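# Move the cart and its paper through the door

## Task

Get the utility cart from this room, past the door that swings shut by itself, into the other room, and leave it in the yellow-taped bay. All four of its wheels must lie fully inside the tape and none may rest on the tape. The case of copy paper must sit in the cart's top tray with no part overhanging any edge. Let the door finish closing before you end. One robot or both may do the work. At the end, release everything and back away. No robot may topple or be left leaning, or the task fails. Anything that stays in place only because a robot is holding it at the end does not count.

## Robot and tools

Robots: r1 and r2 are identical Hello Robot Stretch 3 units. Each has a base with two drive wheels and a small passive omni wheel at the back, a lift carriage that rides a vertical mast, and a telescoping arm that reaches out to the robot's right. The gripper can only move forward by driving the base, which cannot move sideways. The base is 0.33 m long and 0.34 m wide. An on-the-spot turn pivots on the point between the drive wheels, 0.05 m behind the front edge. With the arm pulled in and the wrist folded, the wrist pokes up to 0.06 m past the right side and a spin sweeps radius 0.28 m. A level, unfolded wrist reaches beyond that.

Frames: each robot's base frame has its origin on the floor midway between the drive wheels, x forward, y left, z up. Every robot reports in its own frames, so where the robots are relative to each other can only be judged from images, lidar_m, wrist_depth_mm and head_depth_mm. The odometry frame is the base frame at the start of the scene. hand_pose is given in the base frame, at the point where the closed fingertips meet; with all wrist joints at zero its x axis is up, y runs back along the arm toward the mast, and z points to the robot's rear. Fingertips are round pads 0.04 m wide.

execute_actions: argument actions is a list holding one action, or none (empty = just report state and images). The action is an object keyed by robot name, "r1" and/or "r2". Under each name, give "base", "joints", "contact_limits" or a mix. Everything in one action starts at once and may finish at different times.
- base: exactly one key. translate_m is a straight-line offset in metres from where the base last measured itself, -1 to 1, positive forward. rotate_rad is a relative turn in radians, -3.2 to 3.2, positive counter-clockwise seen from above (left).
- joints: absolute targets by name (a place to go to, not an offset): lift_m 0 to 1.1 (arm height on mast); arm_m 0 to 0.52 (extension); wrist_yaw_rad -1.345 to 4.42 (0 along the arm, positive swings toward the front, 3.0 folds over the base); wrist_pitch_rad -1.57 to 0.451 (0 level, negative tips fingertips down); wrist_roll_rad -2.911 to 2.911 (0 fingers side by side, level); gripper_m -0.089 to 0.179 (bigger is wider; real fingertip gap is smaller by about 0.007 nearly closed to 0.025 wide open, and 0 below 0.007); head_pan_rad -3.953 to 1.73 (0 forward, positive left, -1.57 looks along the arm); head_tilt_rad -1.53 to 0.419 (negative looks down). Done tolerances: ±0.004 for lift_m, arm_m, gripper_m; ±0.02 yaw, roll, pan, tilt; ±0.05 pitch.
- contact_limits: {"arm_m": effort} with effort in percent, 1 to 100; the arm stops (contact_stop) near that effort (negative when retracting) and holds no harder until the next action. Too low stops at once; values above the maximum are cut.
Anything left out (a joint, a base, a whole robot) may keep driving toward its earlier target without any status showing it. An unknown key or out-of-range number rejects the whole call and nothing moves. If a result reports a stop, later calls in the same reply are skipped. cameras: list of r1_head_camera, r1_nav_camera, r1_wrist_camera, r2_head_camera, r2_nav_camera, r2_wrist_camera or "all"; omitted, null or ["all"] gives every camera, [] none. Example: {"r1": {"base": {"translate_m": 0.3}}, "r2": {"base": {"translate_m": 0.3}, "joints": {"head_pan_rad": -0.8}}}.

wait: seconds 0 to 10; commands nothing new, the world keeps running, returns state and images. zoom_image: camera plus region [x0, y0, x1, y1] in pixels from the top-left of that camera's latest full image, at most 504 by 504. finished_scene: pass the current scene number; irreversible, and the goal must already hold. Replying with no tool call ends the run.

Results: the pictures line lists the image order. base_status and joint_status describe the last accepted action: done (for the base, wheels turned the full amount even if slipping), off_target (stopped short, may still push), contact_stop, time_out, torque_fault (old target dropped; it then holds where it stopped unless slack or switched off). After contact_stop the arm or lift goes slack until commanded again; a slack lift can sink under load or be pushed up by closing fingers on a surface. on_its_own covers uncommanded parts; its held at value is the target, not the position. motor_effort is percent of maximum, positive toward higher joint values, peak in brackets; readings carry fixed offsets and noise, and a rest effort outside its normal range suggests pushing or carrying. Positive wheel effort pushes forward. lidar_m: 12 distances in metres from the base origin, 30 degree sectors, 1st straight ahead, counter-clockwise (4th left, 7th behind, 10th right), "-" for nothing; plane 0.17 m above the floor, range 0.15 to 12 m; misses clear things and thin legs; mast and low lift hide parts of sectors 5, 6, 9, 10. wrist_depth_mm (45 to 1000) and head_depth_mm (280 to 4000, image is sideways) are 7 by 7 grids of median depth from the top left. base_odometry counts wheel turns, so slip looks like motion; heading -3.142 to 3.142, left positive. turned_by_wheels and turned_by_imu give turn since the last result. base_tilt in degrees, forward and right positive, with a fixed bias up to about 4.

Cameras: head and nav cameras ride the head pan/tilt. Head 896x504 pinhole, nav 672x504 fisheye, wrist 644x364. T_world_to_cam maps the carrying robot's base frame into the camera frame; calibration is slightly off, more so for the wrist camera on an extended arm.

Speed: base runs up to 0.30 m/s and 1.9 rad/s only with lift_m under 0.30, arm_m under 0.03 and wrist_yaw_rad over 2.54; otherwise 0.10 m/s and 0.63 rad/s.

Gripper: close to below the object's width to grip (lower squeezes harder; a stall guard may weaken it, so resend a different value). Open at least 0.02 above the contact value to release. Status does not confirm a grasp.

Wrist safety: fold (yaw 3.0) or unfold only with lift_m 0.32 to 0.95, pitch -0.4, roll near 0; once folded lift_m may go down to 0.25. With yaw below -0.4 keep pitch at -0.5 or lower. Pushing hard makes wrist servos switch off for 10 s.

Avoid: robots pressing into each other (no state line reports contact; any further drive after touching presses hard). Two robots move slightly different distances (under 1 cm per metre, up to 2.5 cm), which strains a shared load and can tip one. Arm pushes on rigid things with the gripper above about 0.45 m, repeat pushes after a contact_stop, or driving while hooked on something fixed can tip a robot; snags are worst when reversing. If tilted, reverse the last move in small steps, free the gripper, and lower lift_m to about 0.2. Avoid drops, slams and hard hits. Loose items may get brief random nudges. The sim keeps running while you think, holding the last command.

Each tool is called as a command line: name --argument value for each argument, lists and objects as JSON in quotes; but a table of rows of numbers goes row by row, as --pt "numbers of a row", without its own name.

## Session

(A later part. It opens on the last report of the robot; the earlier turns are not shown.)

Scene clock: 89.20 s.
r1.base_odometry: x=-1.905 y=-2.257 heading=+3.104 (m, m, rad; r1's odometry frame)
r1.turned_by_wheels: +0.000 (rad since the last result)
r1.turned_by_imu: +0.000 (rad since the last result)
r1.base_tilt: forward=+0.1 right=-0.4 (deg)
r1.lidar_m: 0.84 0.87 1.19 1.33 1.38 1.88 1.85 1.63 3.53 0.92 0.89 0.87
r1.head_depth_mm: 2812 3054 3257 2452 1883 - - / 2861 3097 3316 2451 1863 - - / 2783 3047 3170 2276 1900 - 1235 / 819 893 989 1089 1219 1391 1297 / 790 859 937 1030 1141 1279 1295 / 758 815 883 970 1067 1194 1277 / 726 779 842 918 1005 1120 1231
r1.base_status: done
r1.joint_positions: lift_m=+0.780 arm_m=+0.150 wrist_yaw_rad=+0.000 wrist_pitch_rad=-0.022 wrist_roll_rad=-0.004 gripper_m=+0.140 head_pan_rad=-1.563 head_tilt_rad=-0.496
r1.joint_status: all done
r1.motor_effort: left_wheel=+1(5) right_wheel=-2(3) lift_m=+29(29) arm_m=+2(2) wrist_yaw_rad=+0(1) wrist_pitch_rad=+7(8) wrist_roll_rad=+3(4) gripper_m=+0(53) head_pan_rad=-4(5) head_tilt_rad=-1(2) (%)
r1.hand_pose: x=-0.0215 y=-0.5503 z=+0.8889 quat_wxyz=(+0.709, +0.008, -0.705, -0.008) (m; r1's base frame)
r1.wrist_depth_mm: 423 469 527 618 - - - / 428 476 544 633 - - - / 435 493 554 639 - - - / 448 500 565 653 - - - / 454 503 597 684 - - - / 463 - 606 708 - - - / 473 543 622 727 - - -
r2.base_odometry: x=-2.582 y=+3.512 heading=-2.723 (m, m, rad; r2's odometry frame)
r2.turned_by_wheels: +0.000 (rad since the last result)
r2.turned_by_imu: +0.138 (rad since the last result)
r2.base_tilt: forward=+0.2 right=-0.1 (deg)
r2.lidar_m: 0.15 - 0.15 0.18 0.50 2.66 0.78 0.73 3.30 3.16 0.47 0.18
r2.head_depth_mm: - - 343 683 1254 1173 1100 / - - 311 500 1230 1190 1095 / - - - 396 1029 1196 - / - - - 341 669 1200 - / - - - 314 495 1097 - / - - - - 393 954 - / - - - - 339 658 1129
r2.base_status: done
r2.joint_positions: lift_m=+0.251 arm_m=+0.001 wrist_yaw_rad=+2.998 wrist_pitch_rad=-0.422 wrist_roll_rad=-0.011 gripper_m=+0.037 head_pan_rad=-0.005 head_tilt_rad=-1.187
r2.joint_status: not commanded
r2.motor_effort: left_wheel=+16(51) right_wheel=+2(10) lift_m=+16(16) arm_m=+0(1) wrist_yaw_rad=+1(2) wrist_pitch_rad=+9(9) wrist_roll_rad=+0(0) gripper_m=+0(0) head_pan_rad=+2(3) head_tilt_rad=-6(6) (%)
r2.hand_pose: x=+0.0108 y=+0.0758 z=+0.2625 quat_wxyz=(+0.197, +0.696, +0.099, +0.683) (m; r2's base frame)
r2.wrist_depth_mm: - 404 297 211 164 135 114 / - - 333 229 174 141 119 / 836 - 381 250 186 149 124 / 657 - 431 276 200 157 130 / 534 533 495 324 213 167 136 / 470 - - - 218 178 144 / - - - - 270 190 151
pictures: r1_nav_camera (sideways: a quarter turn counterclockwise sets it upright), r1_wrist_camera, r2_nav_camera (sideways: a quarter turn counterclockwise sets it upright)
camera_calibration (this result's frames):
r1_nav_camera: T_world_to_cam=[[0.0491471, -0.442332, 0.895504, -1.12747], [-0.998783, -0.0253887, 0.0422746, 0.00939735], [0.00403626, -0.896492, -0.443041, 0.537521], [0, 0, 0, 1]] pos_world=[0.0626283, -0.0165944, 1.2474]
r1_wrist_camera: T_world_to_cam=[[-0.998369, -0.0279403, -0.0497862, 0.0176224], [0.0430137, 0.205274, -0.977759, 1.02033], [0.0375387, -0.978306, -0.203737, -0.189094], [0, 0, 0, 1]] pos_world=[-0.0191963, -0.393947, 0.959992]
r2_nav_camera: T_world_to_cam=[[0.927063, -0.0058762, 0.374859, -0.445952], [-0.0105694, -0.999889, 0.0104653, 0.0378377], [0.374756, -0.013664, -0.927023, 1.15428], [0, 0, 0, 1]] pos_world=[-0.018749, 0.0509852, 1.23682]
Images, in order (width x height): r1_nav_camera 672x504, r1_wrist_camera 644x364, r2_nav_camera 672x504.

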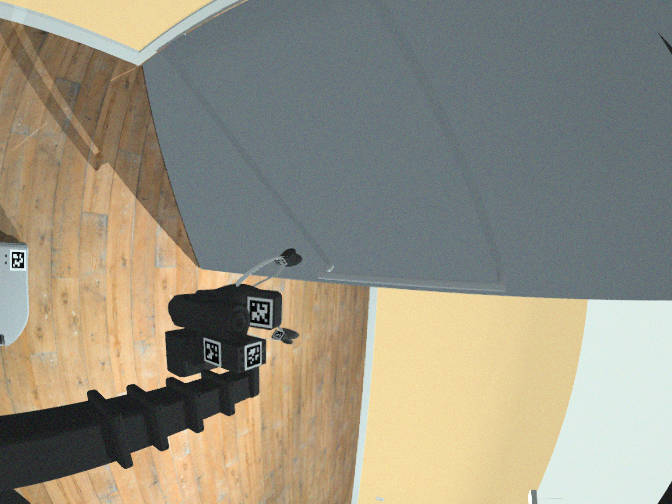

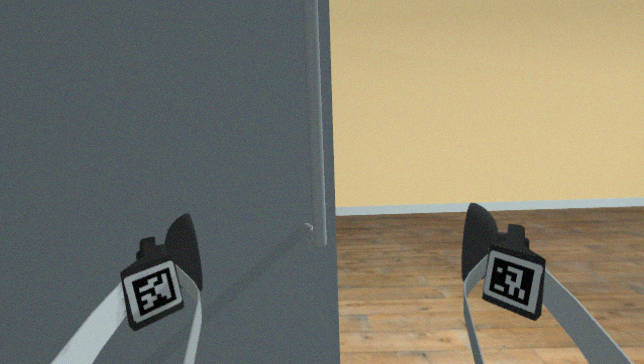

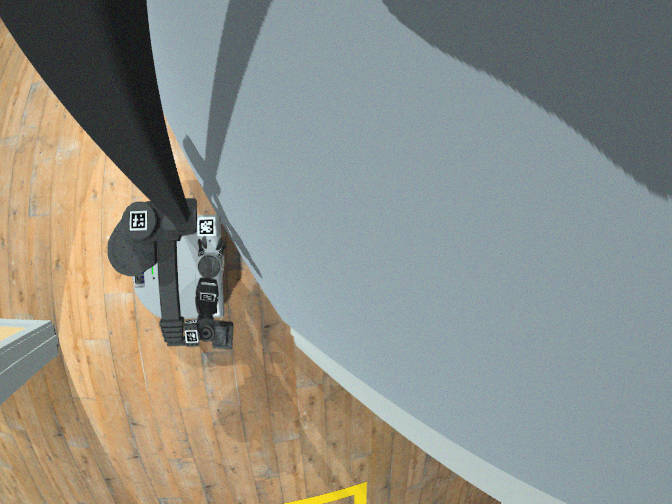

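execute_actions --actions '[{"r2":{"base":{"translate_m":0.12}}}]' --cameras '["r1_wrist_camera","r1_nav_camera","r2_nav_camera"]'

Scene clock: 93.03 s.
r1.base_odometry: x=-1.905 y=-2.257 heading=+3.104 (m, m, rad; r1's odometry frame)
r1.turned_by_wheels: +0.000 (rad since the last result)
r1.turned_by_imu: +0.000 (rad since the last result)
r1.base_tilt: forward=+0.0 right=-0.4 (deg)
r1.lidar_m: 0.84 0.87 1.19 1.33 1.38 1.88 1.85 1.64 3.53 0.85 0.83 0.87
r1.head_depth_mm: 2836 3058 3306 2438 1874 - - / 2859 3120 3331 2466 1854 - - / 747 831 914 1016 1140 - 1233 / 740 804 884 975 1093 1243 1290 / 714 774 843 929 1034 1168 1270 / 688 748 811 891 983 1106 1230 / 666 717 779 851 936 1051 1183
r1.base_status: not commanded
r1.joint_positions: lift_m=+0.780 arm_m=+0.150 wrist_yaw_rad=+0.000 wrist_pitch_rad=-0.022 wrist_roll_rad=-0.004 gripper_m=+0.140 head_pan_rad=-1.563 head_tilt_rad=-0.496
r1.joint_status: not commanded
r1.motor_effort: left_wheel=+1(1) right_wheel=-2(2) lift_m=+29(29) arm_m=+2(2) wrist_yaw_rad=+0(0) wrist_pitch_rad=+8(7) wrist_roll_rad=+3(4) gripper_m=+0(1) head_pan_rad=-5(4) head_tilt_rad=-1(1) (%)
r1.hand_pose: x=-0.0215 y=-0.5503 z=+0.8889 quat_wxyz=(+0.709, +0.008, -0.705, -0.008) (m; r1's base frame)
r1.wrist_depth_mm: 371 408 450 495 - - - / 382 415 460 511 - - - / 387 429 471 515 - - - / 395 443 491 525 - - - / 404 441 503 544 - - - / 416 - 523 577 - - - / 423 475 536 612 - - -
r2.base_odometry: x=-2.692 y=+3.464 heading=-2.723 (m, m, rad; r2's odometry frame)
r2.turned_by_wheels: +0.000 (rad since the last result)
r2.turned_by_imu: +0.221 (rad since the last result)
r2.base_tilt: forward=+0.2 right=-0.1 (deg)
r2.lidar_m: - - 0.15 0.19 3.15 2.66 0.81 3.00 3.18 3.17 0.15 -
r2.head_depth_mm: - - - - 507 1177 1103 / - - - - 455 1184 1094 / - - - - 410 1188 - / - - - - 390 1146 - / - - - - 357 789 - / - - - - 329 1146 - / - - - - - 956 1123
r2.base_status: done
r2.joint_positions: lift_m=+0.251 arm_m=+0.001 wrist_yaw_rad=+2.998 wrist_pitch_rad=-0.422 wrist_roll_rad=-0.011 gripper_m=+0.037 head_pan_rad=-0.005 head_tilt_rad=-1.188
r2.joint_status: not commanded
r2.on_its_own: left_wheel is at rest, and its effort (+19) is outside its rest range (-18 to +18)
r2.motor_effort: left_wheel=+19(49) right_wheel=+2(11) lift_m=+15(16) arm_m=+0(0) wrist_yaw_rad=+1(1) wrist_pitch_rad=+9(9) wrist_roll_rad=+0(0) gripper_m=+0(1) head_pan_rad=+2(2) head_tilt_rad=-6(6) (%)
r2.hand_pose: x=+0.0108 y=+0.0758 z=+0.2625 quat_wxyz=(+0.197, +0.696, +0.099, +0.683) (m; r2's base frame)
r2.wrist_depth_mm: - - 574 225 140 102 80 / - - 700 244 146 105 82 / 842 - 782 264 154 109 84 / 660 - 637 287 162 112 86 / 541 527 580 362 167 117 89 / 469 - - - 162 122 92 / - - - - 208 127 94
pictures: r1_nav_camera (sideways: a quarter turn counterclockwise sets it upright), r1_wrist_camera, r2_nav_camera (sideways: a quarter turn counterclockwise sets it upright)
camera_calibration (this result's frames):
r1_nav_camera: T_world_to_cam=[[0.0491471, -0.442332, 0.895504, -1.12747], [-0.998783, -0.0253887, 0.0422746, 0.00939735], [0.00403626, -0.896492, -0.443041, 0.537521], [0, 0, 0, 1]] pos_world=[0.0626283, -0.0165944, 1.2474]
r1_wrist_camera: T_world_to_cam=[[-0.998369, -0.0279402, -0.0497863, 0.0176225], [0.0430137, 0.205274, -0.977759, 1.02033], [0.0375385, -0.978306, -0.203737, -0.189094], [0, 0, 0, 1]] pos_world=[-0.0191963, -0.393947, 0.959992]
r2_nav_camera: T_world_to_cam=[[0.927154, -0.0058799, 0.374635, -0.445661], [-0.0105704, -0.999889, 0.0104666, 0.037836], [0.374532, -0.0136642, -0.927113, 1.1544], [0, 0, 0, 1]] pos_world=[-0.0187646, 0.0509853, 1.23683]
Images, in order (width x height): r1_nav_camera 672x504, r1_wrist_camera 644x364, r2_nav_camera 672x504.

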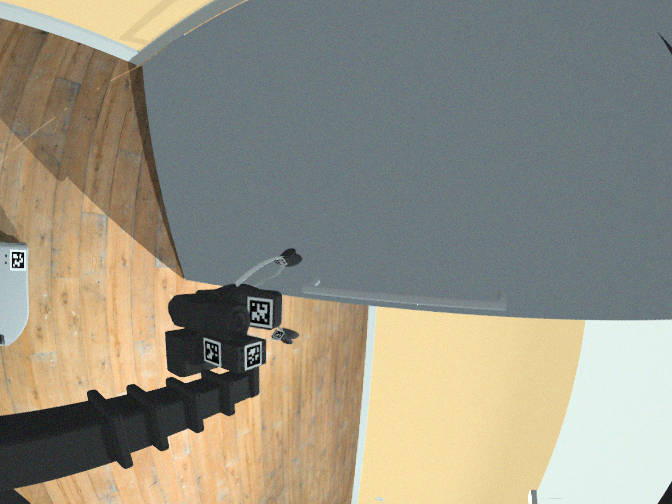

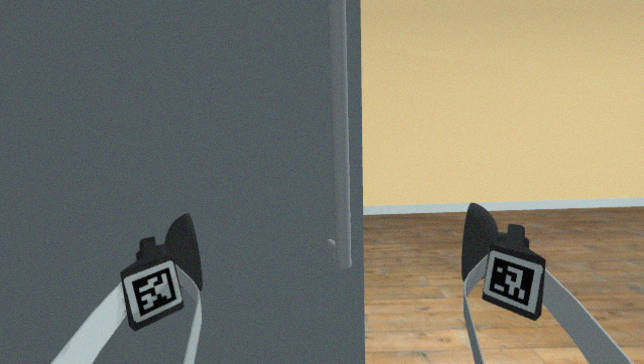

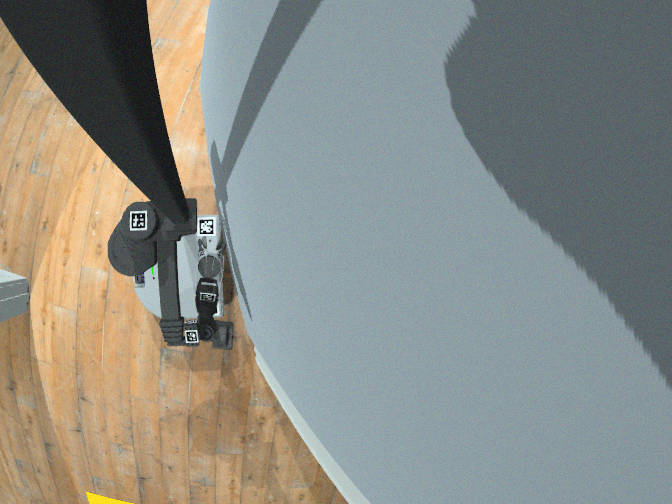

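execute_actions --actions '[{"r2":{"base":{"translate_m":0.13}}}]' --cameras '["r1_wrist_camera","r2_nav_camera"]'

Scene clock: 95.50 s.
r1.base_odometry: x=-1.905 y=-2.257 heading=+3.104 (m, m, rad; r1's odometry frame)
r1.turned_by_wheels: +0.000 (rad since the last result)
r1.turned_by_imu: +0.000 (rad since the last result)
r1.base_tilt: forward=+0.1 right=-0.4 (deg)
r1.lidar_m: 0.84 0.87 1.19 1.33 1.37 1.88 1.85 1.64 3.53 0.79 0.78 0.87
r1.head_depth_mm: 2832 3093 3272 2450 1875 - - / 721 2986 3165 2385 1825 - - / 679 743 810 882 1015 - 1232 / 668 729 800 885 994 1132 1250 / 651 707 773 854 953 1080 1213 / 634 687 751 824 918 1028 1183 / 619 670 727 797 882 990 1125
r1.base_status: not commanded
r1.joint_positions: lift_m=+0.780 arm_m=+0.150 wrist_yaw_rad=+0.000 wrist_pitch_rad=-0.022 wrist_roll_rad=-0.004 gripper_m=+0.140 head_pan_rad=-1.563 head_tilt_rad=-0.496
r1.joint_status: not commanded
r1.motor_effort: left_wheel=+1(1) right_wheel=-1(2) lift_m=+29(29) arm_m=+2(2) wrist_yaw_rad=+1(0) wrist_pitch_rad=+7(8) wrist_roll_rad=+3(4) gripper_m=+0(2) head_pan_rad=-5(5) head_tilt_rad=-2(2) (%)
r1.hand_pose: x=-0.0215 y=-0.5503 z=+0.8889 quat_wxyz=(+0.709, +0.008, -0.705, -0.008) (m; r1's base frame)
r1.wrist_depth_mm: 331 353 382 416 - - - / 339 362 395 427 - - - / 348 371 404 437 - - - / 353 382 414 451 - - - / 365 385 431 464 - - - / 373 - 440 483 - - - / 380 419 461 503 - - -
r2.base_odometry: x=-2.810 y=+3.411 heading=-2.722 (m, m, rad; r2's odometry frame)
r2.turned_by_wheels: +0.000 (rad since the last result)
r2.turned_by_imu: +0.101 (rad since the last result)
r2.base_tilt: forward=+0.2 right=-0.1 (deg)
r2.lidar_m: - - 0.15 0.20 3.05 2.71 0.87 3.28 3.18 0.21 0.15 -
r2.head_depth_mm: - - - - - 1155 1108 / - - - - - 1144 1095 / - - - - - 796 - / - - - - - 818 - / - - - - - - - / - - - - - 1170 - / - - - - - 1155 1126
r2.base_status: done
r2.joint_positions: lift_m=+0.250 arm_m=+0.001 wrist_yaw_rad=+3.007 wrist_pitch_rad=-0.419 wrist_roll_rad=-0.010 gripper_m=+0.037 head_pan_rad=-0.003 head_tilt_rad=-1.192
r2.joint_status: not commanded
r2.motor_effort: left_wheel=+17(71) right_wheel=+12(28) lift_m=+24(24) arm_m=+1(1) wrist_yaw_rad=-9(20) wrist_pitch_rad=+8(9) wrist_roll_rad=+0(1) gripper_m=+2(2) head_pan_rad=+1(2) head_tilt_rad=-4(6) (%)
r2.hand_pose: x=+0.0088 y=+0.0765 z=+0.2627 quat_wxyz=(+0.193, +0.696, +0.101, +0.684) (m; r2's base frame)
r2.wrist_depth_mm: - - - 270 118 75 56 / - - - 287 121 77 56 / 845 - 877 307 125 78 57 / 652 - 682 335 129 80 58 / 540 543 584 485 132 81 59 / 472 - - - 124 83 60 / - - - - 159 85 61
pictures: r1_wrist_camera, r2_nav_camera (sideways: a quarter turn counterclockwise sets it upright)
camera_calibration (this result's frames):
r1_wrist_camera: T_world_to_cam=[[-0.998369, -0.0279402, -0.0497863, 0.0176225], [0.0430137, 0.205274, -0.977759, 1.02033], [0.0375385, -0.978306, -0.203737, -0.189094], [0, 0, 0, 1]] pos_world=[-0.0191963, -0.393947, 0.959992]
r2_nav_camera: T_world_to_cam=[[0.928674, -0.00403211, 0.370875, -0.440773], [-0.00853004, -0.999909, 0.0104884, 0.0377952], [0.370799, -0.0129039, -0.928624, 1.15639], [0, 0, 0, 1]] pos_world=[-0.0191298, 0.0509364, 1.23692]
Images, in order (width x height): r1_wrist_camera 644x364, r2_nav_camera 672x504.

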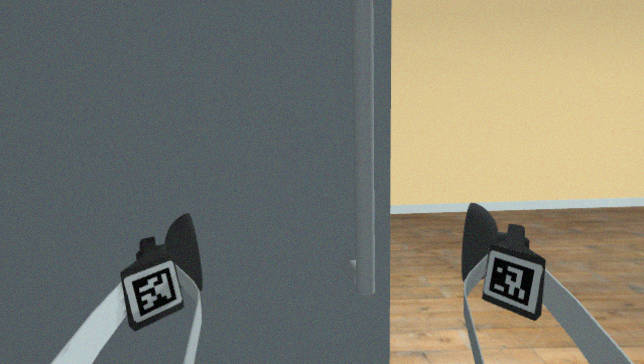

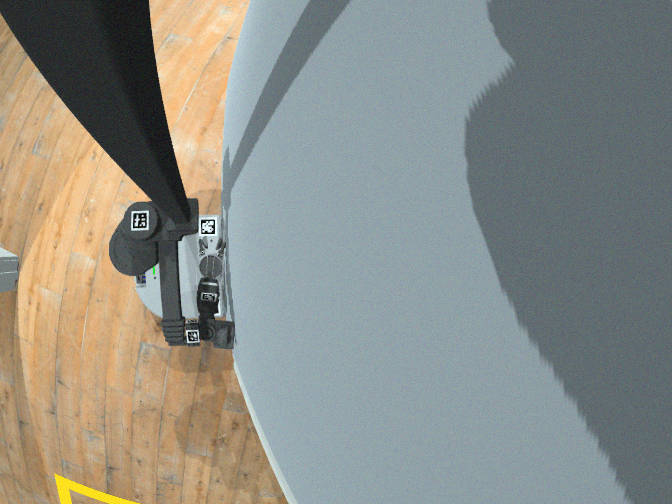

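execute_actions --actions '[{"r1":{"base":{"translate_m":-0.05},"joints":{"arm_m":0.36}}}]' --cameras '["r1_wrist_camera"]'

execute_actions --actions '[{"r1":{"joints":{"arm_m":0.45},"contact_limits":{"arm_m":15}}}]' --cameras '["r1_wrist_camera"]'

Scene clock: 98.50 s.
r1.base_odometry: x=-1.855 y=-2.259 heading=+3.104 (m, m, rad; r1's odometry frame)
r1.turned_by_wheels: +0.000 (rad since the last result)
r1.turned_by_imu: +0.001 (rad since the last result)
r1.base_tilt: forward=+0.0 right=-0.3 (deg)
r1.lidar_m: 0.89 0.92 1.26 1.33 1.38 1.88 1.82 1.59 3.52 0.80 0.80 0.89
r1.head_depth_mm: 2835 3088 3291 2466 2011 - 1254 / 2831 3105 3314 2695 - 1524 1283 / 695 769 844 906 - 1256 1289 / 684 744 818 900 1013 1148 1267 / 667 723 791 872 974 1104 1242 / 647 701 766 842 936 1059 1204 / 631 682 744 816 903 1009 1153
r1.base_status: done
r1.joint_positions: lift_m=+0.780 arm_m=+0.360 wrist_yaw_rad=+0.000 wrist_pitch_rad=-0.021 wrist_roll_rad=-0.004 gripper_m=+0.140 head_pan_rad=-1.563 head_tilt_rad=-0.496
r1.joint_status: all done
r1.motor_effort: left_wheel=+1(3) right_wheel=-1(4) lift_m=+29(29) arm_m=+2(2) wrist_yaw_rad=+0(0) wrist_pitch_rad=+7(8) wrist_roll_rad=+4(3) gripper_m=-1(1) head_pan_rad=-5(4) head_tilt_rad=-2(1) (%)
r1.hand_pose: x=-0.0215 y=-0.7603 z=+0.8891 quat_wxyz=(+0.709, +0.008, -0.705, -0.008) (m; r1's base frame)
r1.wrist_depth_mm: 188 200 217 169 - - - / 193 205 223 174 - - - / 197 210 229 241 - - - / 202 216 235 247 - - - / 208 220 243 256 - - - / 212 - 251 264 - - - / 216 238 258 275 - - -
r2.base_odometry: x=-2.810 y=+3.411 heading=-2.722 (m, m, rad; r2's odometry frame)
r2.turned_by_wheels: +0.000 (rad since the last result)
r2.turned_by_imu: +0.001 (rad since the last result)
r2.base_tilt: forward=+0.2 right=-0.1 (deg)
r2.lidar_m: - - 0.15 0.20 3.04 2.71 0.87 3.27 3.19 0.21 0.15 -
r2.head_depth_mm: - - - - - 1159 1106 / - - - - - 1142 1100 / - - - - - 797 - / - - - - - 816 - / - - - - - - - / - - - - - 1164 - / - - - - - 1157 1123
r2.base_status: not commanded
r2.joint_positions: lift_m=+0.250 arm_m=+0.001 wrist_yaw_rad=+3.007 wrist_pitch_rad=-0.419 wrist_roll_rad=-0.010 gripper_m=+0.037 head_pan_rad=-0.003 head_tilt_rad=-1.192
r2.joint_status: not commanded
r2.motor_effort: left_wheel=+17(17) right_wheel=+12(12) lift_m=+24(25) arm_m=+1(1) wrist_yaw_rad=-8(9) wrist_pitch_rad=+8(8) wrist_roll_rad=+0(0) gripper_m=+2(2) head_pan_rad=+2(3) head_tilt_rad=-4(4) (%)
r2.hand_pose: x=+0.0088 y=+0.0765 z=+0.2627 quat_wxyz=(+0.193, +0.696, +0.101, +0.684) (m; r2's base frame)
r2.wrist_depth_mm: - - - 267 118 75 56 / - - - 287 121 77 56 / 857 - 888 309 125 78 57 / 666 - 672 337 129 80 58 / 542 551 580 489 132 81 59 / 475 - - - 124 83 60 / - - - - 158 85 61
pictures: r1_wrist_camera
camera_calibration (this result's frames):
r1_wrist_camera: T_world_to_cam=[[-0.998365, -0.0281199, -0.0497675, 0.0116468], [0.0429927, 0.204392, -0.977945, 1.06317], [0.0376718, -0.978485, -0.202849, -0.395449], [0, 0, 0, 1]] pos_world=[-0.0191834, -0.603917, 0.960083]
Images, in order (width x height): r1_wrist_camera 644x364.

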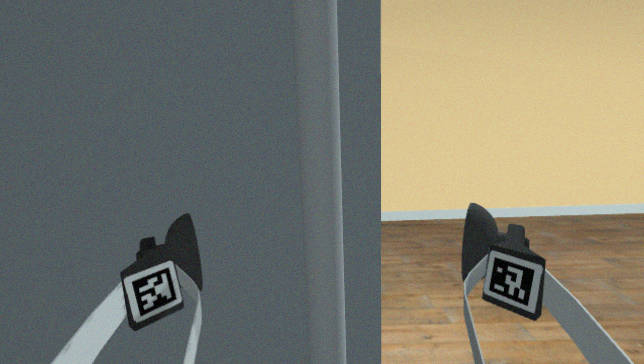

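Scene clock: 101.37 s.
r1.base_odometry: x=-1.855 y=-2.259 heading=+3.104 (m, m, rad; r1's odometry frame)
r1.turned_by_wheels: +0.000 (rad since the last result)
r1.turned_by_imu: -0.011 (rad since the last result)
r1.base_tilt: forward=+0.1 right=-0.4 (deg)
r1.lidar_m: 0.89 0.92 1.24 1.33 1.37 1.86 1.86 1.59 3.55 0.83 0.82 0.90
r1.head_depth_mm: 2849 3096 3298 2456 1980 - 1277 / 2849 3111 3307 2720 1816 1528 1289 / 750 820 903 - 1768 1455 1289 / 704 766 838 937 1054 1195 1293 / 691 751 821 904 1007 1139 1259 / 670 726 794 872 966 1086 1217 / 650 703 764 839 926 1030 1168
r1.base_status: not commanded
r1.joint_positions: lift_m=+0.780 arm_m=+0.450 wrist_yaw_rad=+0.001 wrist_pitch_rad=-0.022 wrist_roll_rad=+0.000 gripper_m=+0.140 head_pan_rad=-1.563 head_tilt_rad=-0.496
r1.joint_status: all done
r1.motor_effort: left_wheel=+0(4) right_wheel=-1(8) lift_m=+29(29) arm_m=+2(10) wrist_yaw_rad=-2(26) wrist_pitch_rad=+8(10) wrist_roll_rad=+2(3) gripper_m=+0(8) head_pan_rad=-4(5) head_tilt_rad=-1(1) (%)
r1.contact_limits: arm_m 15 (drawing in: default 16, maximum 26; extending or still: default 21, maximum 34)
r1.hand_pose: x=-0.0211 y=-0.8503 z=+0.8888 quat_wxyz=(+0.707, +0.009, -0.707, -0.008) (m; r1's base frame)
r1.wrist_depth_mm: 146 156 108 188 - - - / 149 159 112 194 - - - / 152 163 171 198 - - - / 156 168 176 205 - - - / 160 169 182 211 - - - / 164 - 190 220 - - - / 166 183 196 226 - - -
r2.base_odometry: x=-2.810 y=+3.411 heading=-2.722 (m, m, rad; r2's odometry frame)
r2.turned_by_wheels: +0.000 (rad since the last result)
r2.turned_by_imu: +0.032 (rad since the last result)
r2.base_tilt: forward=+0.2 right=-0.1 (deg)
r2.lidar_m: - - 0.15 0.20 2.98 2.45 0.86 3.34 3.17 0.21 0.15 -
r2.head_depth_mm: - - - - - 1158 1108 / - - - - - 1145 1096 / - - - - - 796 - / - - - - - 818 - / - - - - - - - / - - - - - 1167 - / - - - - - 1152 1125
r2.base_status: not commanded
r2.joint_positions: lift_m=+0.250 arm_m=+0.001 wrist_yaw_rad=+3.007 wrist_pitch_rad=-0.419 wrist_roll_rad=-0.010 gripper_m=+0.037 head_pan_rad=-0.003 head_tilt_rad=-1.192
r2.joint_status: not commanded
r2.motor_effort: left_wheel=+15(26) right_wheel=+13(16) lift_m=+24(24) arm_m=+1(1) wrist_yaw_rad=-8(9) wrist_pitch_rad=+8(8) wrist_roll_rad=-1(0) gripper_m=+2(2) head_pan_rad=+2(1) head_tilt_rad=-4(4) (%)
r2.hand_pose: x=+0.0088 y=+0.0765 z=+0.2627 quat_wxyz=(+0.193, +0.696, +0.101, +0.684) (m; r2's base frame)
r2.wrist_depth_mm: - - - 269 118 75 56 / - - - 288 121 77 56 / 848 - 876 310 125 78 57 / 665 - 675 333 128 80 58 / 547 537 584 492 132 81 59 / 468 - - - 124 83 60 / - - - - 158 85 61
pictures: r1_wrist_camera
camera_calibration (this result's frames):
r1_wrist_camera: T_world_to_cam=[[-0.998125, -0.0293685, -0.0537062, 0.0119029], [0.0465559, 0.205416, -0.977567, 1.08191], [0.0397418, -0.978234, -0.203664, -0.482579], [0, 0, 0, 1]] pos_world=[-0.0193101, -0.693967, 0.959992]
Images, in order (width x height): r1_wrist_camera 644x364.

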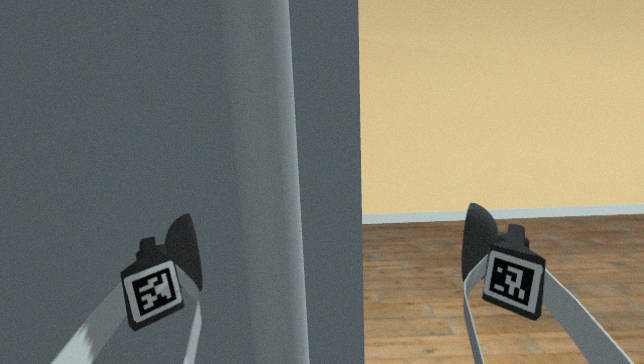

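execute_actions --actions '[{"r1":{"joints":{"gripper_m":-0.02}}}]' --cameras '["r1_wrist_camera"]'

execute_actions --actions '[{"r1":{"joints":{"arm_m":0.28},"base":{"translate_m":-0.02},"contact_limits":{"arm_m":26}}}]' --cameras '["r1_wrist_camera","r1_nav_camera"]'

Scene clock: 104.57 s.
r1.base_odometry: x=-1.855 y=-2.259 heading=+3.104 (m, m, rad; r1's odometry frame)
r1.turned_by_wheels: +0.001 (rad since the last result)
r1.turned_by_imu: +0.001 (rad since the last result)
r1.base_tilt: forward=+0.1 right=-0.4 (deg)
r1.lidar_m: 0.89 0.92 1.25 1.33 1.37 1.86 1.86 1.59 3.53 0.83 0.82 0.90
r1.head_depth_mm: 2848 3122 3323 2470 1988 - 1277 / 2867 3081 3313 2709 1827 1531 1285 / 749 820 905 - 1720 1465 1290 / 704 766 839 937 1056 1200 1293 / 692 749 820 904 1013 1138 1252 / 670 727 792 870 966 1083 1211 / 650 702 765 836 923 1035 1167
r1.base_status: not commanded
r1.joint_positions: lift_m=+0.780 arm_m=+0.450 wrist_yaw_rad=+0.091 wrist_pitch_rad=-0.022 wrist_roll_rad=+0.000 gripper_m=-0.019 head_pan_rad=-1.563 head_tilt_rad=-0.496
r1.joint_status: all done
r1.on_its_own: wrist_yaw_rad is held at +0.073, not at your +0.000, by its stall guard, which is not easing now; wrist_yaw_rad is at rest, and its effort (-16) is outside its rest range (-12 to +12)
r1.motor_effort: left_wheel=+7(21) right_wheel=-11(32) lift_m=+29(29) arm_m=+1(2) wrist_yaw_rad=-16(52) wrist_pitch_rad=+7(8) wrist_roll_rad=+1(1) gripper_m=-19(100) head_pan_rad=-5(5) head_tilt_rad=-2(2) (%)
r1.hand_pose: x=+0.0018 y=-0.8493 z=+0.8890 quat_wxyz=(+0.707, +0.040, -0.706, +0.024) (m; r1's base frame)
r1.wrist_depth_mm: 148 155 166 108 - - - / 151 160 171 112 - - - / 155 163 175 116 - - - / 159 168 182 120 - - - / 164 173 185 122 - - - / 168 177 188 127 - - - / 172 183 200 206 235 - -
r2.base_odometry: x=-2.810 y=+3.411 heading=-2.722 (m, m, rad; r2's odometry frame)
r2.turned_by_wheels: +0.000 (rad since the last result)
r2.turned_by_imu: +0.001 (rad since the last result)
r2.base_tilt: forward=+0.1 right=-0.1 (deg)
r2.lidar_m: - - 0.15 0.20 2.99 2.46 0.86 3.33 3.19 0.21 0.15 -
r2.head_depth_mm: - - - - - 1159 1106 / - - - - - 1145 1100 / - - - - - 796 - / - - - - - 818 - / - - - - - - - / - - - - - 1165 - / - - - - - 1158 1126
r2.base_status: not commanded
r2.joint_positions: lift_m=+0.250 arm_m=+0.001 wrist_yaw_rad=+3.007 wrist_pitch_rad=-0.419 wrist_roll_rad=-0.010 gripper_m=+0.037 head_pan_rad=-0.003 head_tilt_rad=-1.192
r2.joint_status: not commanded
r2.motor_effort: left_wheel=+14(16) right_wheel=+12(13) lift_m=+24(25) arm_m=+2(1) wrist_yaw_rad=-9(9) wrist_pitch_rad=+8(8) wrist_roll_rad=-1(0) gripper_m=+3(3) head_pan_rad=+1(1) head_tilt_rad=-5(4) (%)
r2.hand_pose: x=+0.0088 y=+0.0765 z=+0.2627 quat_wxyz=(+0.193, +0.696, +0.101, +0.684) (m; r2's base frame)
r2.wrist_depth_mm: - - - 269 118 76 56 / - - - 289 121 77 56 / 866 - 873 308 125 78 57 / 655 - 674 333 129 80 58 / 540 544 589 487 132 81 59 / 475 - - - 124 83 60 / - - - - 158 85 61
pictures: r1_wrist_camera
camera_calibration (this result's frames):
r1_wrist_camera: T_world_to_cam=[[-0.991461, -0.118821, -0.0537295, -0.0411314], [0.028031, 0.208203, -0.977684, 1.08329], [0.127356, -0.970841, -0.203094, -0.476897], [0, 0, 0, 1]] pos_world=[-0.0104101, -0.693422, 0.96005]
Images, in order (width x height): r1_wrist_camera 644x364.

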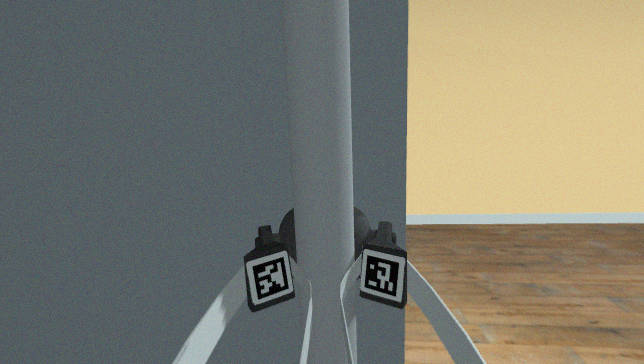

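Scene clock: 107.07 s.
r1.base_odometry: x=-1.835 y=-2.259 heading=+3.104 (m, m, rad; r1's odometry frame)
r1.turned_by_wheels: -0.001 (rad since the last result)
r1.turned_by_imu: +0.002 (rad since the last result)
r1.base_tilt: forward=+0.0 right=-0.3 (deg)
r1.lidar_m: 0.91 0.94 1.28 1.33 1.37 1.86 1.84 1.57 3.57 0.70 0.70 0.84
r1.head_depth_mm: 2845 3095 3269 2447 2014 - 1252 / 2814 3070 3314 2483 - 1470 1285 / 563 614 680 752 - 1028 1182 / 571 621 682 756 850 967 1124 / 563 613 673 743 833 945 1094 / 555 603 660 730 814 923 1065 / 546 595 650 716 799 905 1039
r1.base_status: done
r1.joint_positions: lift_m=+0.780 arm_m=+0.281 wrist_yaw_rad=+0.041 wrist_pitch_rad=-0.022 wrist_roll_rad=+0.000 gripper_m=-0.019 head_pan_rad=-1.563 head_tilt_rad=-0.496
r1.joint_status: all done
r1.on_its_own: wrist_yaw_rad is held at +0.073, not at your +0.000, by its stall guard, which is still easing
r1.motor_effort: left_wheel=-7(18) right_wheel=+13(28) lift_m=+29(29) arm_m=-6(10) wrist_yaw_rad=+30(35) wrist_pitch_rad=+7(7) wrist_roll_rad=+1(1) gripper_m=-20(22) head_pan_rad=-4(4) head_tilt_rad=-1(1) (%)
r1.contact_limits: arm_m 26 (drawing in: default 16, maximum 26; extending or still: default 21, maximum 34)
r1.hand_pose: x=-0.0111 y=-0.6811 z=+0.8889 quat_wxyz=(+0.707, +0.022, -0.706, +0.006) (m; r1's base frame)
r1.wrist_depth_mm: 159 164 169 109 184 - - / 164 168 175 112 190 - - / 168 173 180 117 196 - - / 173 179 186 121 202 - - / 178 185 191 124 212 - - / 184 190 197 127 - - - / 189 196 206 172 225 - -
r2.base_odometry: x=-2.810 y=+3.411 heading=-2.723 (m, m, rad; r2's odometry frame)
r2.turned_by_wheels: +0.000 (rad since the last result)
r2.turned_by_imu: +0.000 (rad since the last result)
r2.base_tilt: forward=+0.2 right=+0.0 (deg)
r2.lidar_m: - 0.15 0.18 2.30 2.98 2.45 0.86 3.32 3.17 0.24 0.15 -
r2.head_depth_mm: - - - - 352 1155 1104 / - - - - 367 1142 1098 / - - - - 400 1100 - / - - - - 426 1185 - / - - - - 449 1197 - / - - - - 523 1173 - / - - - - 628 1170 1125
r2.base_status: not commanded
r2.joint_positions: lift_m=+0.250 arm_m=+0.001 wrist_yaw_rad=+3.003 wrist_pitch_rad=-0.419 wrist_roll_rad=-0.010 gripper_m=+0.037 head_pan_rad=-0.003 head_tilt_rad=-1.192
r2.joint_status: not commanded
r2.motor_effort: left_wheel=+1(14) right_wheel=+1(12) lift_m=+24(24) arm_m=+1(1) wrist_yaw_rad=-4(9) wrist_pitch_rad=+8(8) wrist_roll_rad=-1(0) gripper_m=+0(3) head_pan_rad=+2(1) head_tilt_rad=-4(4) (%)
r2.hand_pose: x=+0.0097 y=+0.0764 z=+0.2627 quat_wxyz=(+0.194, +0.696, +0.100, +0.683) (m; r2's base frame)
r2.wrist_depth_mm: - - - - 327 170 115 / - - - - 324 169 115 / 839 - 866 878 323 169 114 / 669 - 681 681 324 168 114 / 541 532 586 576 321 168 114 / 475 - - - 254 167 113 / - - - - 366 167 113
pictures: r1_nav_camera (sideways: a quarter turn counterclockwise sets it upright), r1_wrist_camera
camera_calibration (this result's frames):
r1_nav_camera: T_world_to_cam=[[0.0491386, -0.442372, 0.895485, -1.12745], [-0.998784, -0.0253708, 0.0422738, 0.00939837], [0.00401838, -0.896473, -0.44308, 0.537572], [0, 0, 0, 1]] pos_world=[0.0626279, -0.0165932, 1.2474]
r1_wrist_camera: T_world_to_cam=[[-0.996184, -0.0687686, -0.0537339, 0.000157829], [0.0384655, 0.206695, -0.977649, 1.04765], [0.0783381, -0.975986, -0.203261, -0.315918], [0, 0, 0, 1]] pos_world=[-0.0153929, -0.524866, 0.960033]
Images, in order (width x height): r1_nav_camera 672x504, r1_wrist_camera 644x364.

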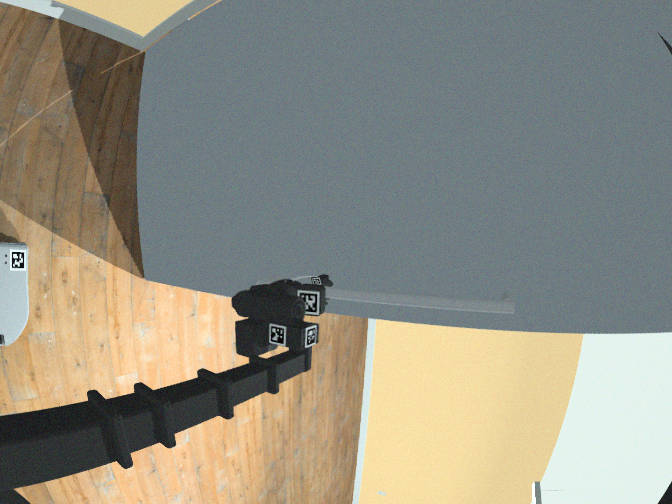

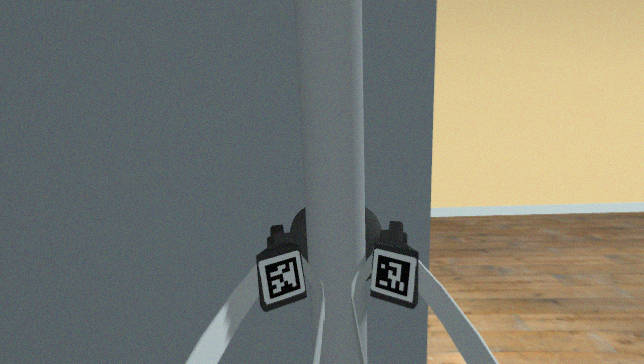

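execute_actions --actions '[{"r1":{"joints":{"arm_m":0.22},"base":{"translate_m":-0.03},"contact_limits":{"arm_m":26}},"r2":{"base":{"translate_m":-0.3}}}]' --cameras '["r1_wrist_camera","r1_nav_camera","r2_nav_camera"]'

Scene clock: 109.90 s.
r1.base_odometry: x=-1.805 y=-2.260 heading=+3.104 (m, m, rad; r1's odometry frame)
r1.turned_by_wheels: +0.000 (rad since the last result)
r1.turned_by_imu: +0.002 (rad since the last result)
r1.base_tilt: forward=+0.0 right=-0.4 (deg)
r1.lidar_m: 0.94 0.97 1.32 1.33 1.37 1.86 1.82 1.54 3.53 0.65 0.65 0.82
r1.head_depth_mm: 2833 3097 3267 2450 1940 - 1286 / 2803 3103 3319 2452 2020 - 1286 / 522 569 626 692 - - 1106 / 517 564 618 682 779 889 1037 / 519 566 621 689 772 877 1022 / 515 562 615 682 763 866 1005 / 511 557 609 674 754 856 992
r1.base_status: done
r1.joint_positions: lift_m=+0.780 arm_m=+0.221 wrist_yaw_rad=+0.107 wrist_pitch_rad=-0.023 wrist_roll_rad=+0.000 gripper_m=-0.019 head_pan_rad=-1.563 head_tilt_rad=-0.496
r1.joint_status: all done
r1.on_its_own: wrist_yaw_rad is held at +0.092, not at your +0.000, by its stall guard, which is not easing now
r1.motor_effort: left_wheel=+5(15) right_wheel=-9(24) lift_m=+29(29) arm_m=-6(9) wrist_yaw_rad=-12(49) wrist_pitch_rad=+7(8) wrist_roll_rad=+1(1) gripper_m=-18(23) head_pan_rad=-4(5) head_tilt_rad=-2(1) (%)
r1.contact_limits: arm_m 26 (drawing in: default 16, maximum 26; extending or still: default 21, maximum 34)
r1.hand_pose: x=+0.0057 y=-0.6199 z=+0.8888 quat_wxyz=(+0.707, +0.046, -0.705, +0.029) (m; r1's base frame)
r1.wrist_depth_mm: 177 177 177 110 178 - - / 182 183 183 114 183 - - / 189 189 189 117 189 - - / 195 195 195 123 196 - - / 202 201 202 125 202 - - / 209 208 208 129 - - - / 216 216 217 214 217 - -
r2.base_odometry: x=-2.536 y=+3.533 heading=-2.723 (m, m, rad; r2's odometry frame)
r2.turned_by_wheels: +0.000 (rad since the last result)
r2.turned_by_imu: +0.000 (rad since the last result)
r2.base_tilt: forward=+0.1 right=-0.1 (deg)
r2.lidar_m: 0.41 0.47 0.80 4.20 2.67 1.35 0.56 2.97 3.08 3.08 0.53 0.41
r2.head_depth_mm: 397 486 628 954 1249 1174 1108 / 409 505 658 951 1256 1183 1094 / 421 524 693 1019 1251 1193 - / 434 545 729 1101 1257 1195 - / 449 567 769 1198 1249 1199 - / 464 592 815 1300 1257 1175 - / 480 617 869 1313 1252 1176 1122
r2.base_status: done
r2.joint_positions: lift_m=+0.250 arm_m=+0.001 wrist_yaw_rad=+3.002 wrist_pitch_rad=-0.419 wrist_roll_rad=-0.010 gripper_m=+0.037 head_pan_rad=-0.003 head_tilt_rad=-1.192
r2.joint_status: not commanded
r2.motor_effort: left_wheel=+1(10) right_wheel=+0(7) lift_m=+24(24) arm_m=+2(1) wrist_yaw_rad=-3(4) wrist_pitch_rad=+8(8) wrist_roll_rad=-1(0) gripper_m=+0(0) head_pan_rad=+1(1) head_tilt_rad=-4(4) (%)
r2.hand_pose: x=+0.0099 y=+0.0763 z=+0.2627 quat_wxyz=(+0.195, +0.696, +0.100, +0.683) (m; r2's base frame)
r2.wrist_depth_mm: - - - - - - 518 / - - - - - 797 519 / 857 - 872 881 904 779 515 / 661 - 677 682 683 678 504 / 532 533 581 574 553 562 504 / 472 - - - 462 473 464 / - - - - 409 408 410
pictures: r1_nav_camera (sideways: a quarter turn counterclockwise sets it upright), r1_wrist_camera, r2_nav_camera (sideways: a quarter turn counterclockwise sets it upright)
camera_calibration (this result's frames):
r1_nav_camera: T_world_to_cam=[[0.0491386, -0.442372, 0.895485, -1.12745], [-0.998784, -0.0253706, 0.0422738, 0.00939837], [0.00401827, -0.896473, -0.44308, 0.537572], [0, 0, 0, 1]] pos_world=[0.0626279, -0.0165932, 1.2474]
r1_wrist_camera: T_world_to_cam=[[-0.989503, -0.134142, -0.053755, -0.019457], [0.0247219, 0.209363, -0.977525, 1.03582], [0.142382, -0.968593, -0.203849, -0.252724], [0, 0, 0, 1]] pos_world=[-0.00887683, -0.464258, 0.959973]
r2_nav_camera: T_world_to_cam=[[0.928674, -0.00403229, 0.370875, -0.440773], [-0.00853024, -0.999909, 0.0104884, 0.0377952], [0.370799, -0.012904, -0.928624, 1.15639], [0, 0, 0, 1]] pos_world=[-0.0191298, 0.0509364, 1.23692]
Images, in order (width x height): r1_nav_camera 672x504, r1_wrist_camera 644x364, r2_nav_camera 672x504.

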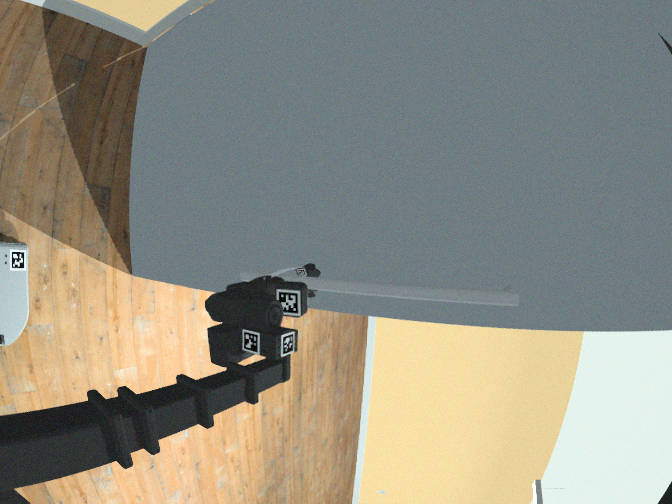

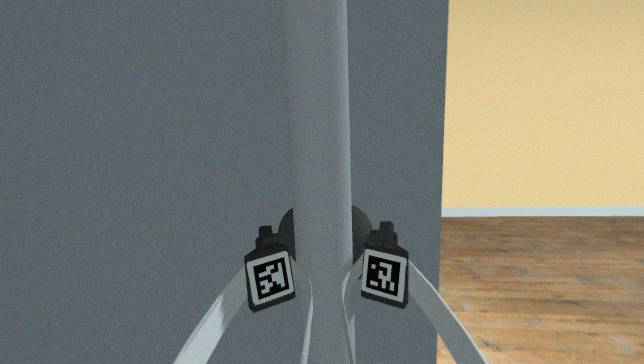

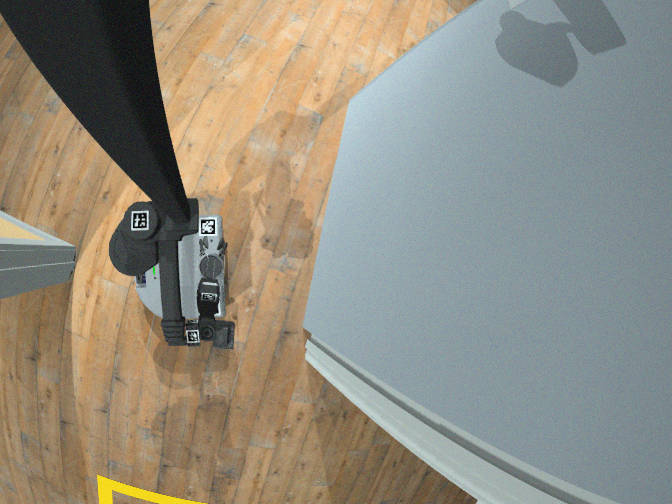

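execute_actions --actions '[{"r2":{"base":{"rotate_rad":1.3},"joints":{"head_tilt_rad":-0.6}}}]' --cameras '["r2_nav_camera"]'

execute_actions --actions '[{"r2":{"base":{"translate_m":1.0}}}]' --cameras '["r2_nav_camera"]'

Scene clock: 113.13 s.
r1.base_odometry: x=-1.805 y=-2.260 heading=+3.104 (m, m, rad; r1's odometry frame)
r1.turned_by_wheels: +0.000 (rad since the last result)
r1.turned_by_imu: +0.000 (rad since the last result)
r1.base_tilt: forward=+0.1 right=-0.4 (deg)
r1.lidar_m: 0.94 0.97 1.32 1.33 1.37 1.86 1.82 1.54 3.55 0.65 0.66 0.82
r1.head_depth_mm: 2832 3121 3310 2447 1947 - 1272 / 2818 3128 3293 2469 2026 - 1283 / 523 569 626 693 - - 1109 / 517 563 619 683 781 891 1039 / 520 565 620 688 771 877 1021 / 515 560 615 681 764 865 1008 / 511 556 610 673 753 854 992
r1.base_status: not commanded
r1.joint_positions: lift_m=+0.780 arm_m=+0.221 wrist_yaw_rad=+0.107 wrist_pitch_rad=-0.023 wrist_roll_rad=+0.000 gripper_m=-0.019 head_pan_rad=-1.563 head_tilt_rad=-0.496
r1.joint_status: not commanded
r1.on_its_own: wrist_yaw_rad is held at +0.092, not at your +0.000, by its stall guard, which is not easing now; wrist_yaw_rad is at rest, and its effort (-14) is outside its rest range (-12 to +12)
r1.motor_effort: left_wheel=+5(5) right_wheel=-9(8) lift_m=+29(29) arm_m=-6(6) wrist_yaw_rad=-14(13) wrist_pitch_rad=+7(8) wrist_roll_rad=+1(1) gripper_m=-18(19) head_pan_rad=-4(5) head_tilt_rad=-2(1) (%)
r1.hand_pose: x=+0.0057 y=-0.6199 z=+0.8888 quat_wxyz=(+0.707, +0.046, -0.705, +0.029) (m; r1's base frame)
r1.wrist_depth_mm: 177 177 177 110 178 - - / 182 183 183 114 183 - - / 188 189 188 118 189 - - / 195 195 195 123 195 - - / 202 202 201 124 202 - - / 209 208 207 128 - - - / 216 217 217 213 217 - -
r2.base_odometry: x=-2.536 y=+3.533 heading=-1.423 (m, m, rad; r2's odometry frame)
r2.turned_by_wheels: +1.300 (rad since the last result)
r2.turned_by_imu: +1.292 (rad since the last result)
r2.base_tilt: forward=+0.2 right=-0.1 (deg)
r2.lidar_m: 2.34 3.16 2.46 0.56 0.57 3.12 3.07 3.11 0.43 0.41 0.43 0.57
r2.head_depth_mm: 2327 2603 2802 2186 1579 1141 1137 / - 2560 2612 2174 1731 1435 1217 / - - 2675 2166 1723 1426 1215 / - - 2893 2167 1716 1425 1219 / - - 2911 2143 1712 1420 1208 / - - 2854 2144 1707 1415 1211 / - - 2888 2126 1703 1405 1210
r2.base_status: done
r2.joint_positions: lift_m=+0.250 arm_m=+0.001 wrist_yaw_rad=+3.002 wrist_pitch_rad=-0.419 wrist_roll_rad=-0.010 gripper_m=+0.037 head_pan_rad=-0.003 head_tilt_rad=-0.606
r2.joint_status: all done
r2.motor_effort: left_wheel=+0(7) right_wheel=+1(10) lift_m=+25(24) arm_m=+1(1) wrist_yaw_rad=-1(3) wrist_pitch_rad=+8(8) wrist_roll_rad=-1(0) gripper_m=+0(1) head_pan_rad=+2(2) head_tilt_rad=+2(29) (%)
r2.hand_pose: x=+0.0099 y=+0.0763 z=+0.2627 quat_wxyz=(+0.195, +0.696, +0.100, +0.683) (m; r2's base frame)
r2.wrist_depth_mm: - 508 770 - - - - / - - 738 - - - - / 850 - 644 899 909 910 930 / 671 - 657 690 685 696 708 / 540 529 580 579 561 563 565 / 474 - - - 475 479 478 / - - - - 408 406 411
pictures: r2_nav_camera (sideways: a quarter turn counterclockwise sets it upright)
camera_calibration (this result's frames):
r2_nav_camera: T_world_to_cam=[[0.568871, -0.00289836, 0.822421, -1.02691], [-0.0134418, -0.999893, 0.00577396, 0.0439565], [0.822317, -0.0143395, -0.568849, 0.685833], [0, 0, 0, 1]] pos_world=[0.0207982, 0.0508099, 1.23443]
Images, in order (width x height): r2_nav_camera 672x504.

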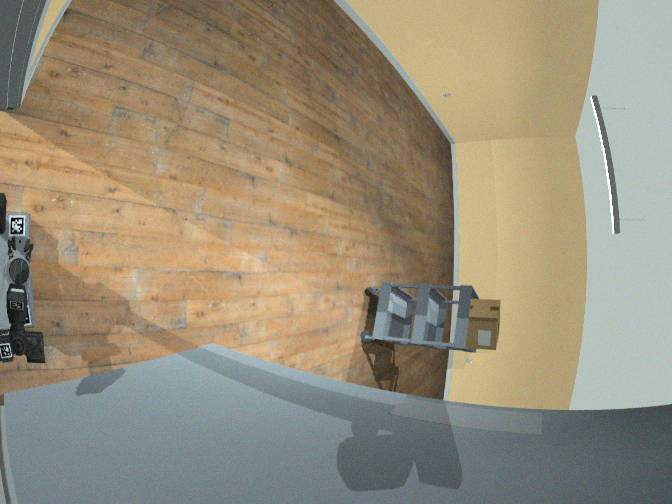

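Scene clock: 118.17 s.
r1.base_odometry: x=-1.805 y=-2.260 heading=+3.104 (m, m, rad; r1's odometry frame)
r1.turned_by_wheels: +0.000 (rad since the last result)
r1.turned_by_imu: +0.001 (rad since the last result)
r1.base_tilt: forward=+0.1 right=-0.4 (deg)
r1.lidar_m: 0.94 0.97 1.32 1.33 1.37 1.87 1.82 1.54 3.56 0.65 0.65 0.82
r1.head_depth_mm: 2883 3087 3310 2474 1942 - 1288 / 894 3100 3322 2462 2028 - 1282 / 522 570 625 691 - - 1106 / 516 565 619 685 780 891 1037 / 519 567 622 689 772 879 1020 / 514 560 615 682 763 866 1008 / 511 557 610 673 755 857 992
r1.base_status: not commanded
r1.joint_positions: lift_m=+0.780 arm_m=+0.221 wrist_yaw_rad=+0.107 wrist_pitch_rad=-0.023 wrist_roll_rad=+0.000 gripper_m=-0.019 head_pan_rad=-1.563 head_tilt_rad=-0.496
r1.joint_status: not commanded
r1.on_its_own: wrist_yaw_rad is held at +0.092, not at your +0.000, by its stall guard, which is not easing now; wrist_yaw_rad is at rest, and its effort (-14) is outside its rest range (-12 to +12)
r1.motor_effort: left_wheel=+5(5) right_wheel=-9(9) lift_m=+29(29) arm_m=-6(6) wrist_yaw_rad=-14(14) wrist_pitch_rad=+8(8) wrist_roll_rad=+1(1) gripper_m=-17(19) head_pan_rad=-4(4) head_tilt_rad=-2(1) (%)
r1.hand_pose: x=+0.0057 y=-0.6199 z=+0.8888 quat_wxyz=(+0.707, +0.046, -0.705, +0.029) (m; r1's base frame)
r1.wrist_depth_mm: 177 178 177 110 177 - - / 183 183 183 114 183 - - / 189 189 189 117 189 - - / 195 194 195 123 196 - - / 201 202 203 125 202 - - / 208 209 209 129 - - - / 217 217 217 214 218 - -
r2.base_odometry: x=-2.389 y=+2.544 heading=-1.423 (m, m, rad; r2's odometry frame)
r2.turned_by_wheels: +0.000 (rad since the last result)
r2.turned_by_imu: +0.004 (rad since the last result)
r2.base_tilt: forward=+0.2 right=-0.1 (deg)
r2.lidar_m: 1.38 3.04 2.36 2.32 1.47 1.22 4.08 0.56 0.42 1.10 2.62 1.38
r2.head_depth_mm: 3822 1326 1725 1735 1652 1429 1222 / 3849 - 1714 1741 1682 1436 1219 / - - 2920 2177 1705 1421 1215 / - - 2903 2157 1722 1426 1210 / - - 2904 2160 1719 1419 1217 / - - 2899 2155 1703 1418 1208 / - - 2884 2144 1694 1416 1209
r2.base_status: done
r2.joint_positions: lift_m=+0.250 arm_m=+0.001 wrist_yaw_rad=+3.002 wrist_pitch_rad=-0.419 wrist_roll_rad=-0.010 gripper_m=+0.037 head_pan_rad=-0.003 head_tilt_rad=-0.605
r2.joint_status: not commanded
r2.motor_effort: left_wheel=-1(11) right_wheel=+1(8) lift_m=+25(24) arm_m=+1(0) wrist_yaw_rad=-3(2) wrist_pitch_rad=+8(8) wrist_roll_rad=-1(0) gripper_m=+0(1) head_pan_rad=+1(2) head_tilt_rad=+1(2) (%)
r2.hand_pose: x=+0.0099 y=+0.0763 z=+0.2627 quat_wxyz=(+0.195, +0.696, +0.100, +0.683) (m; r2's base frame)
r2.wrist_depth_mm: - - - - - - - / - - - - - - - / 847 - 880 882 883 903 934 / 657 - 669 684 691 693 695 / 540 537 584 566 554 566 575 / 472 - - - 478 473 474 / - - - - 408 410 416
pictures: r2_nav_camera (sideways: a quarter turn counterclockwise sets it upright)
camera_calibration (this result's frames):
r2_nav_camera: T_world_to_cam=[[0.568262, -0.00289649, 0.822843, -1.02745], [-0.0134462, -0.999893, 0.00576635, 0.0439664], [0.822738, -0.0143409, -0.56824, 0.685038], [0, 0, 0, 1]] pos_world=[0.0208482, 0.0508097, 1.23445]
Images, in order (width x height): r2_nav_camera 672x504.

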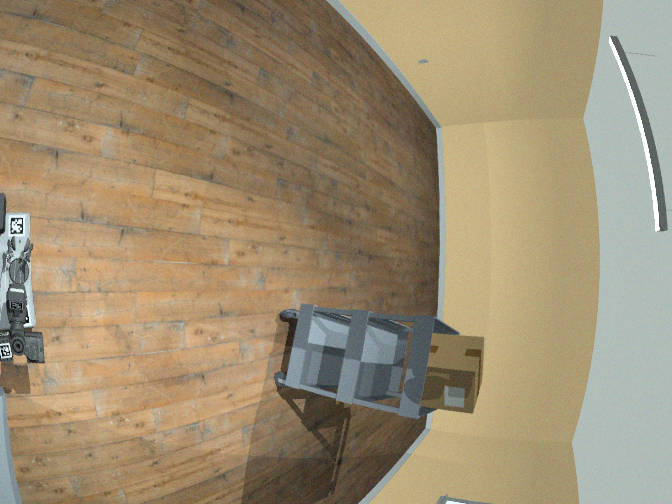

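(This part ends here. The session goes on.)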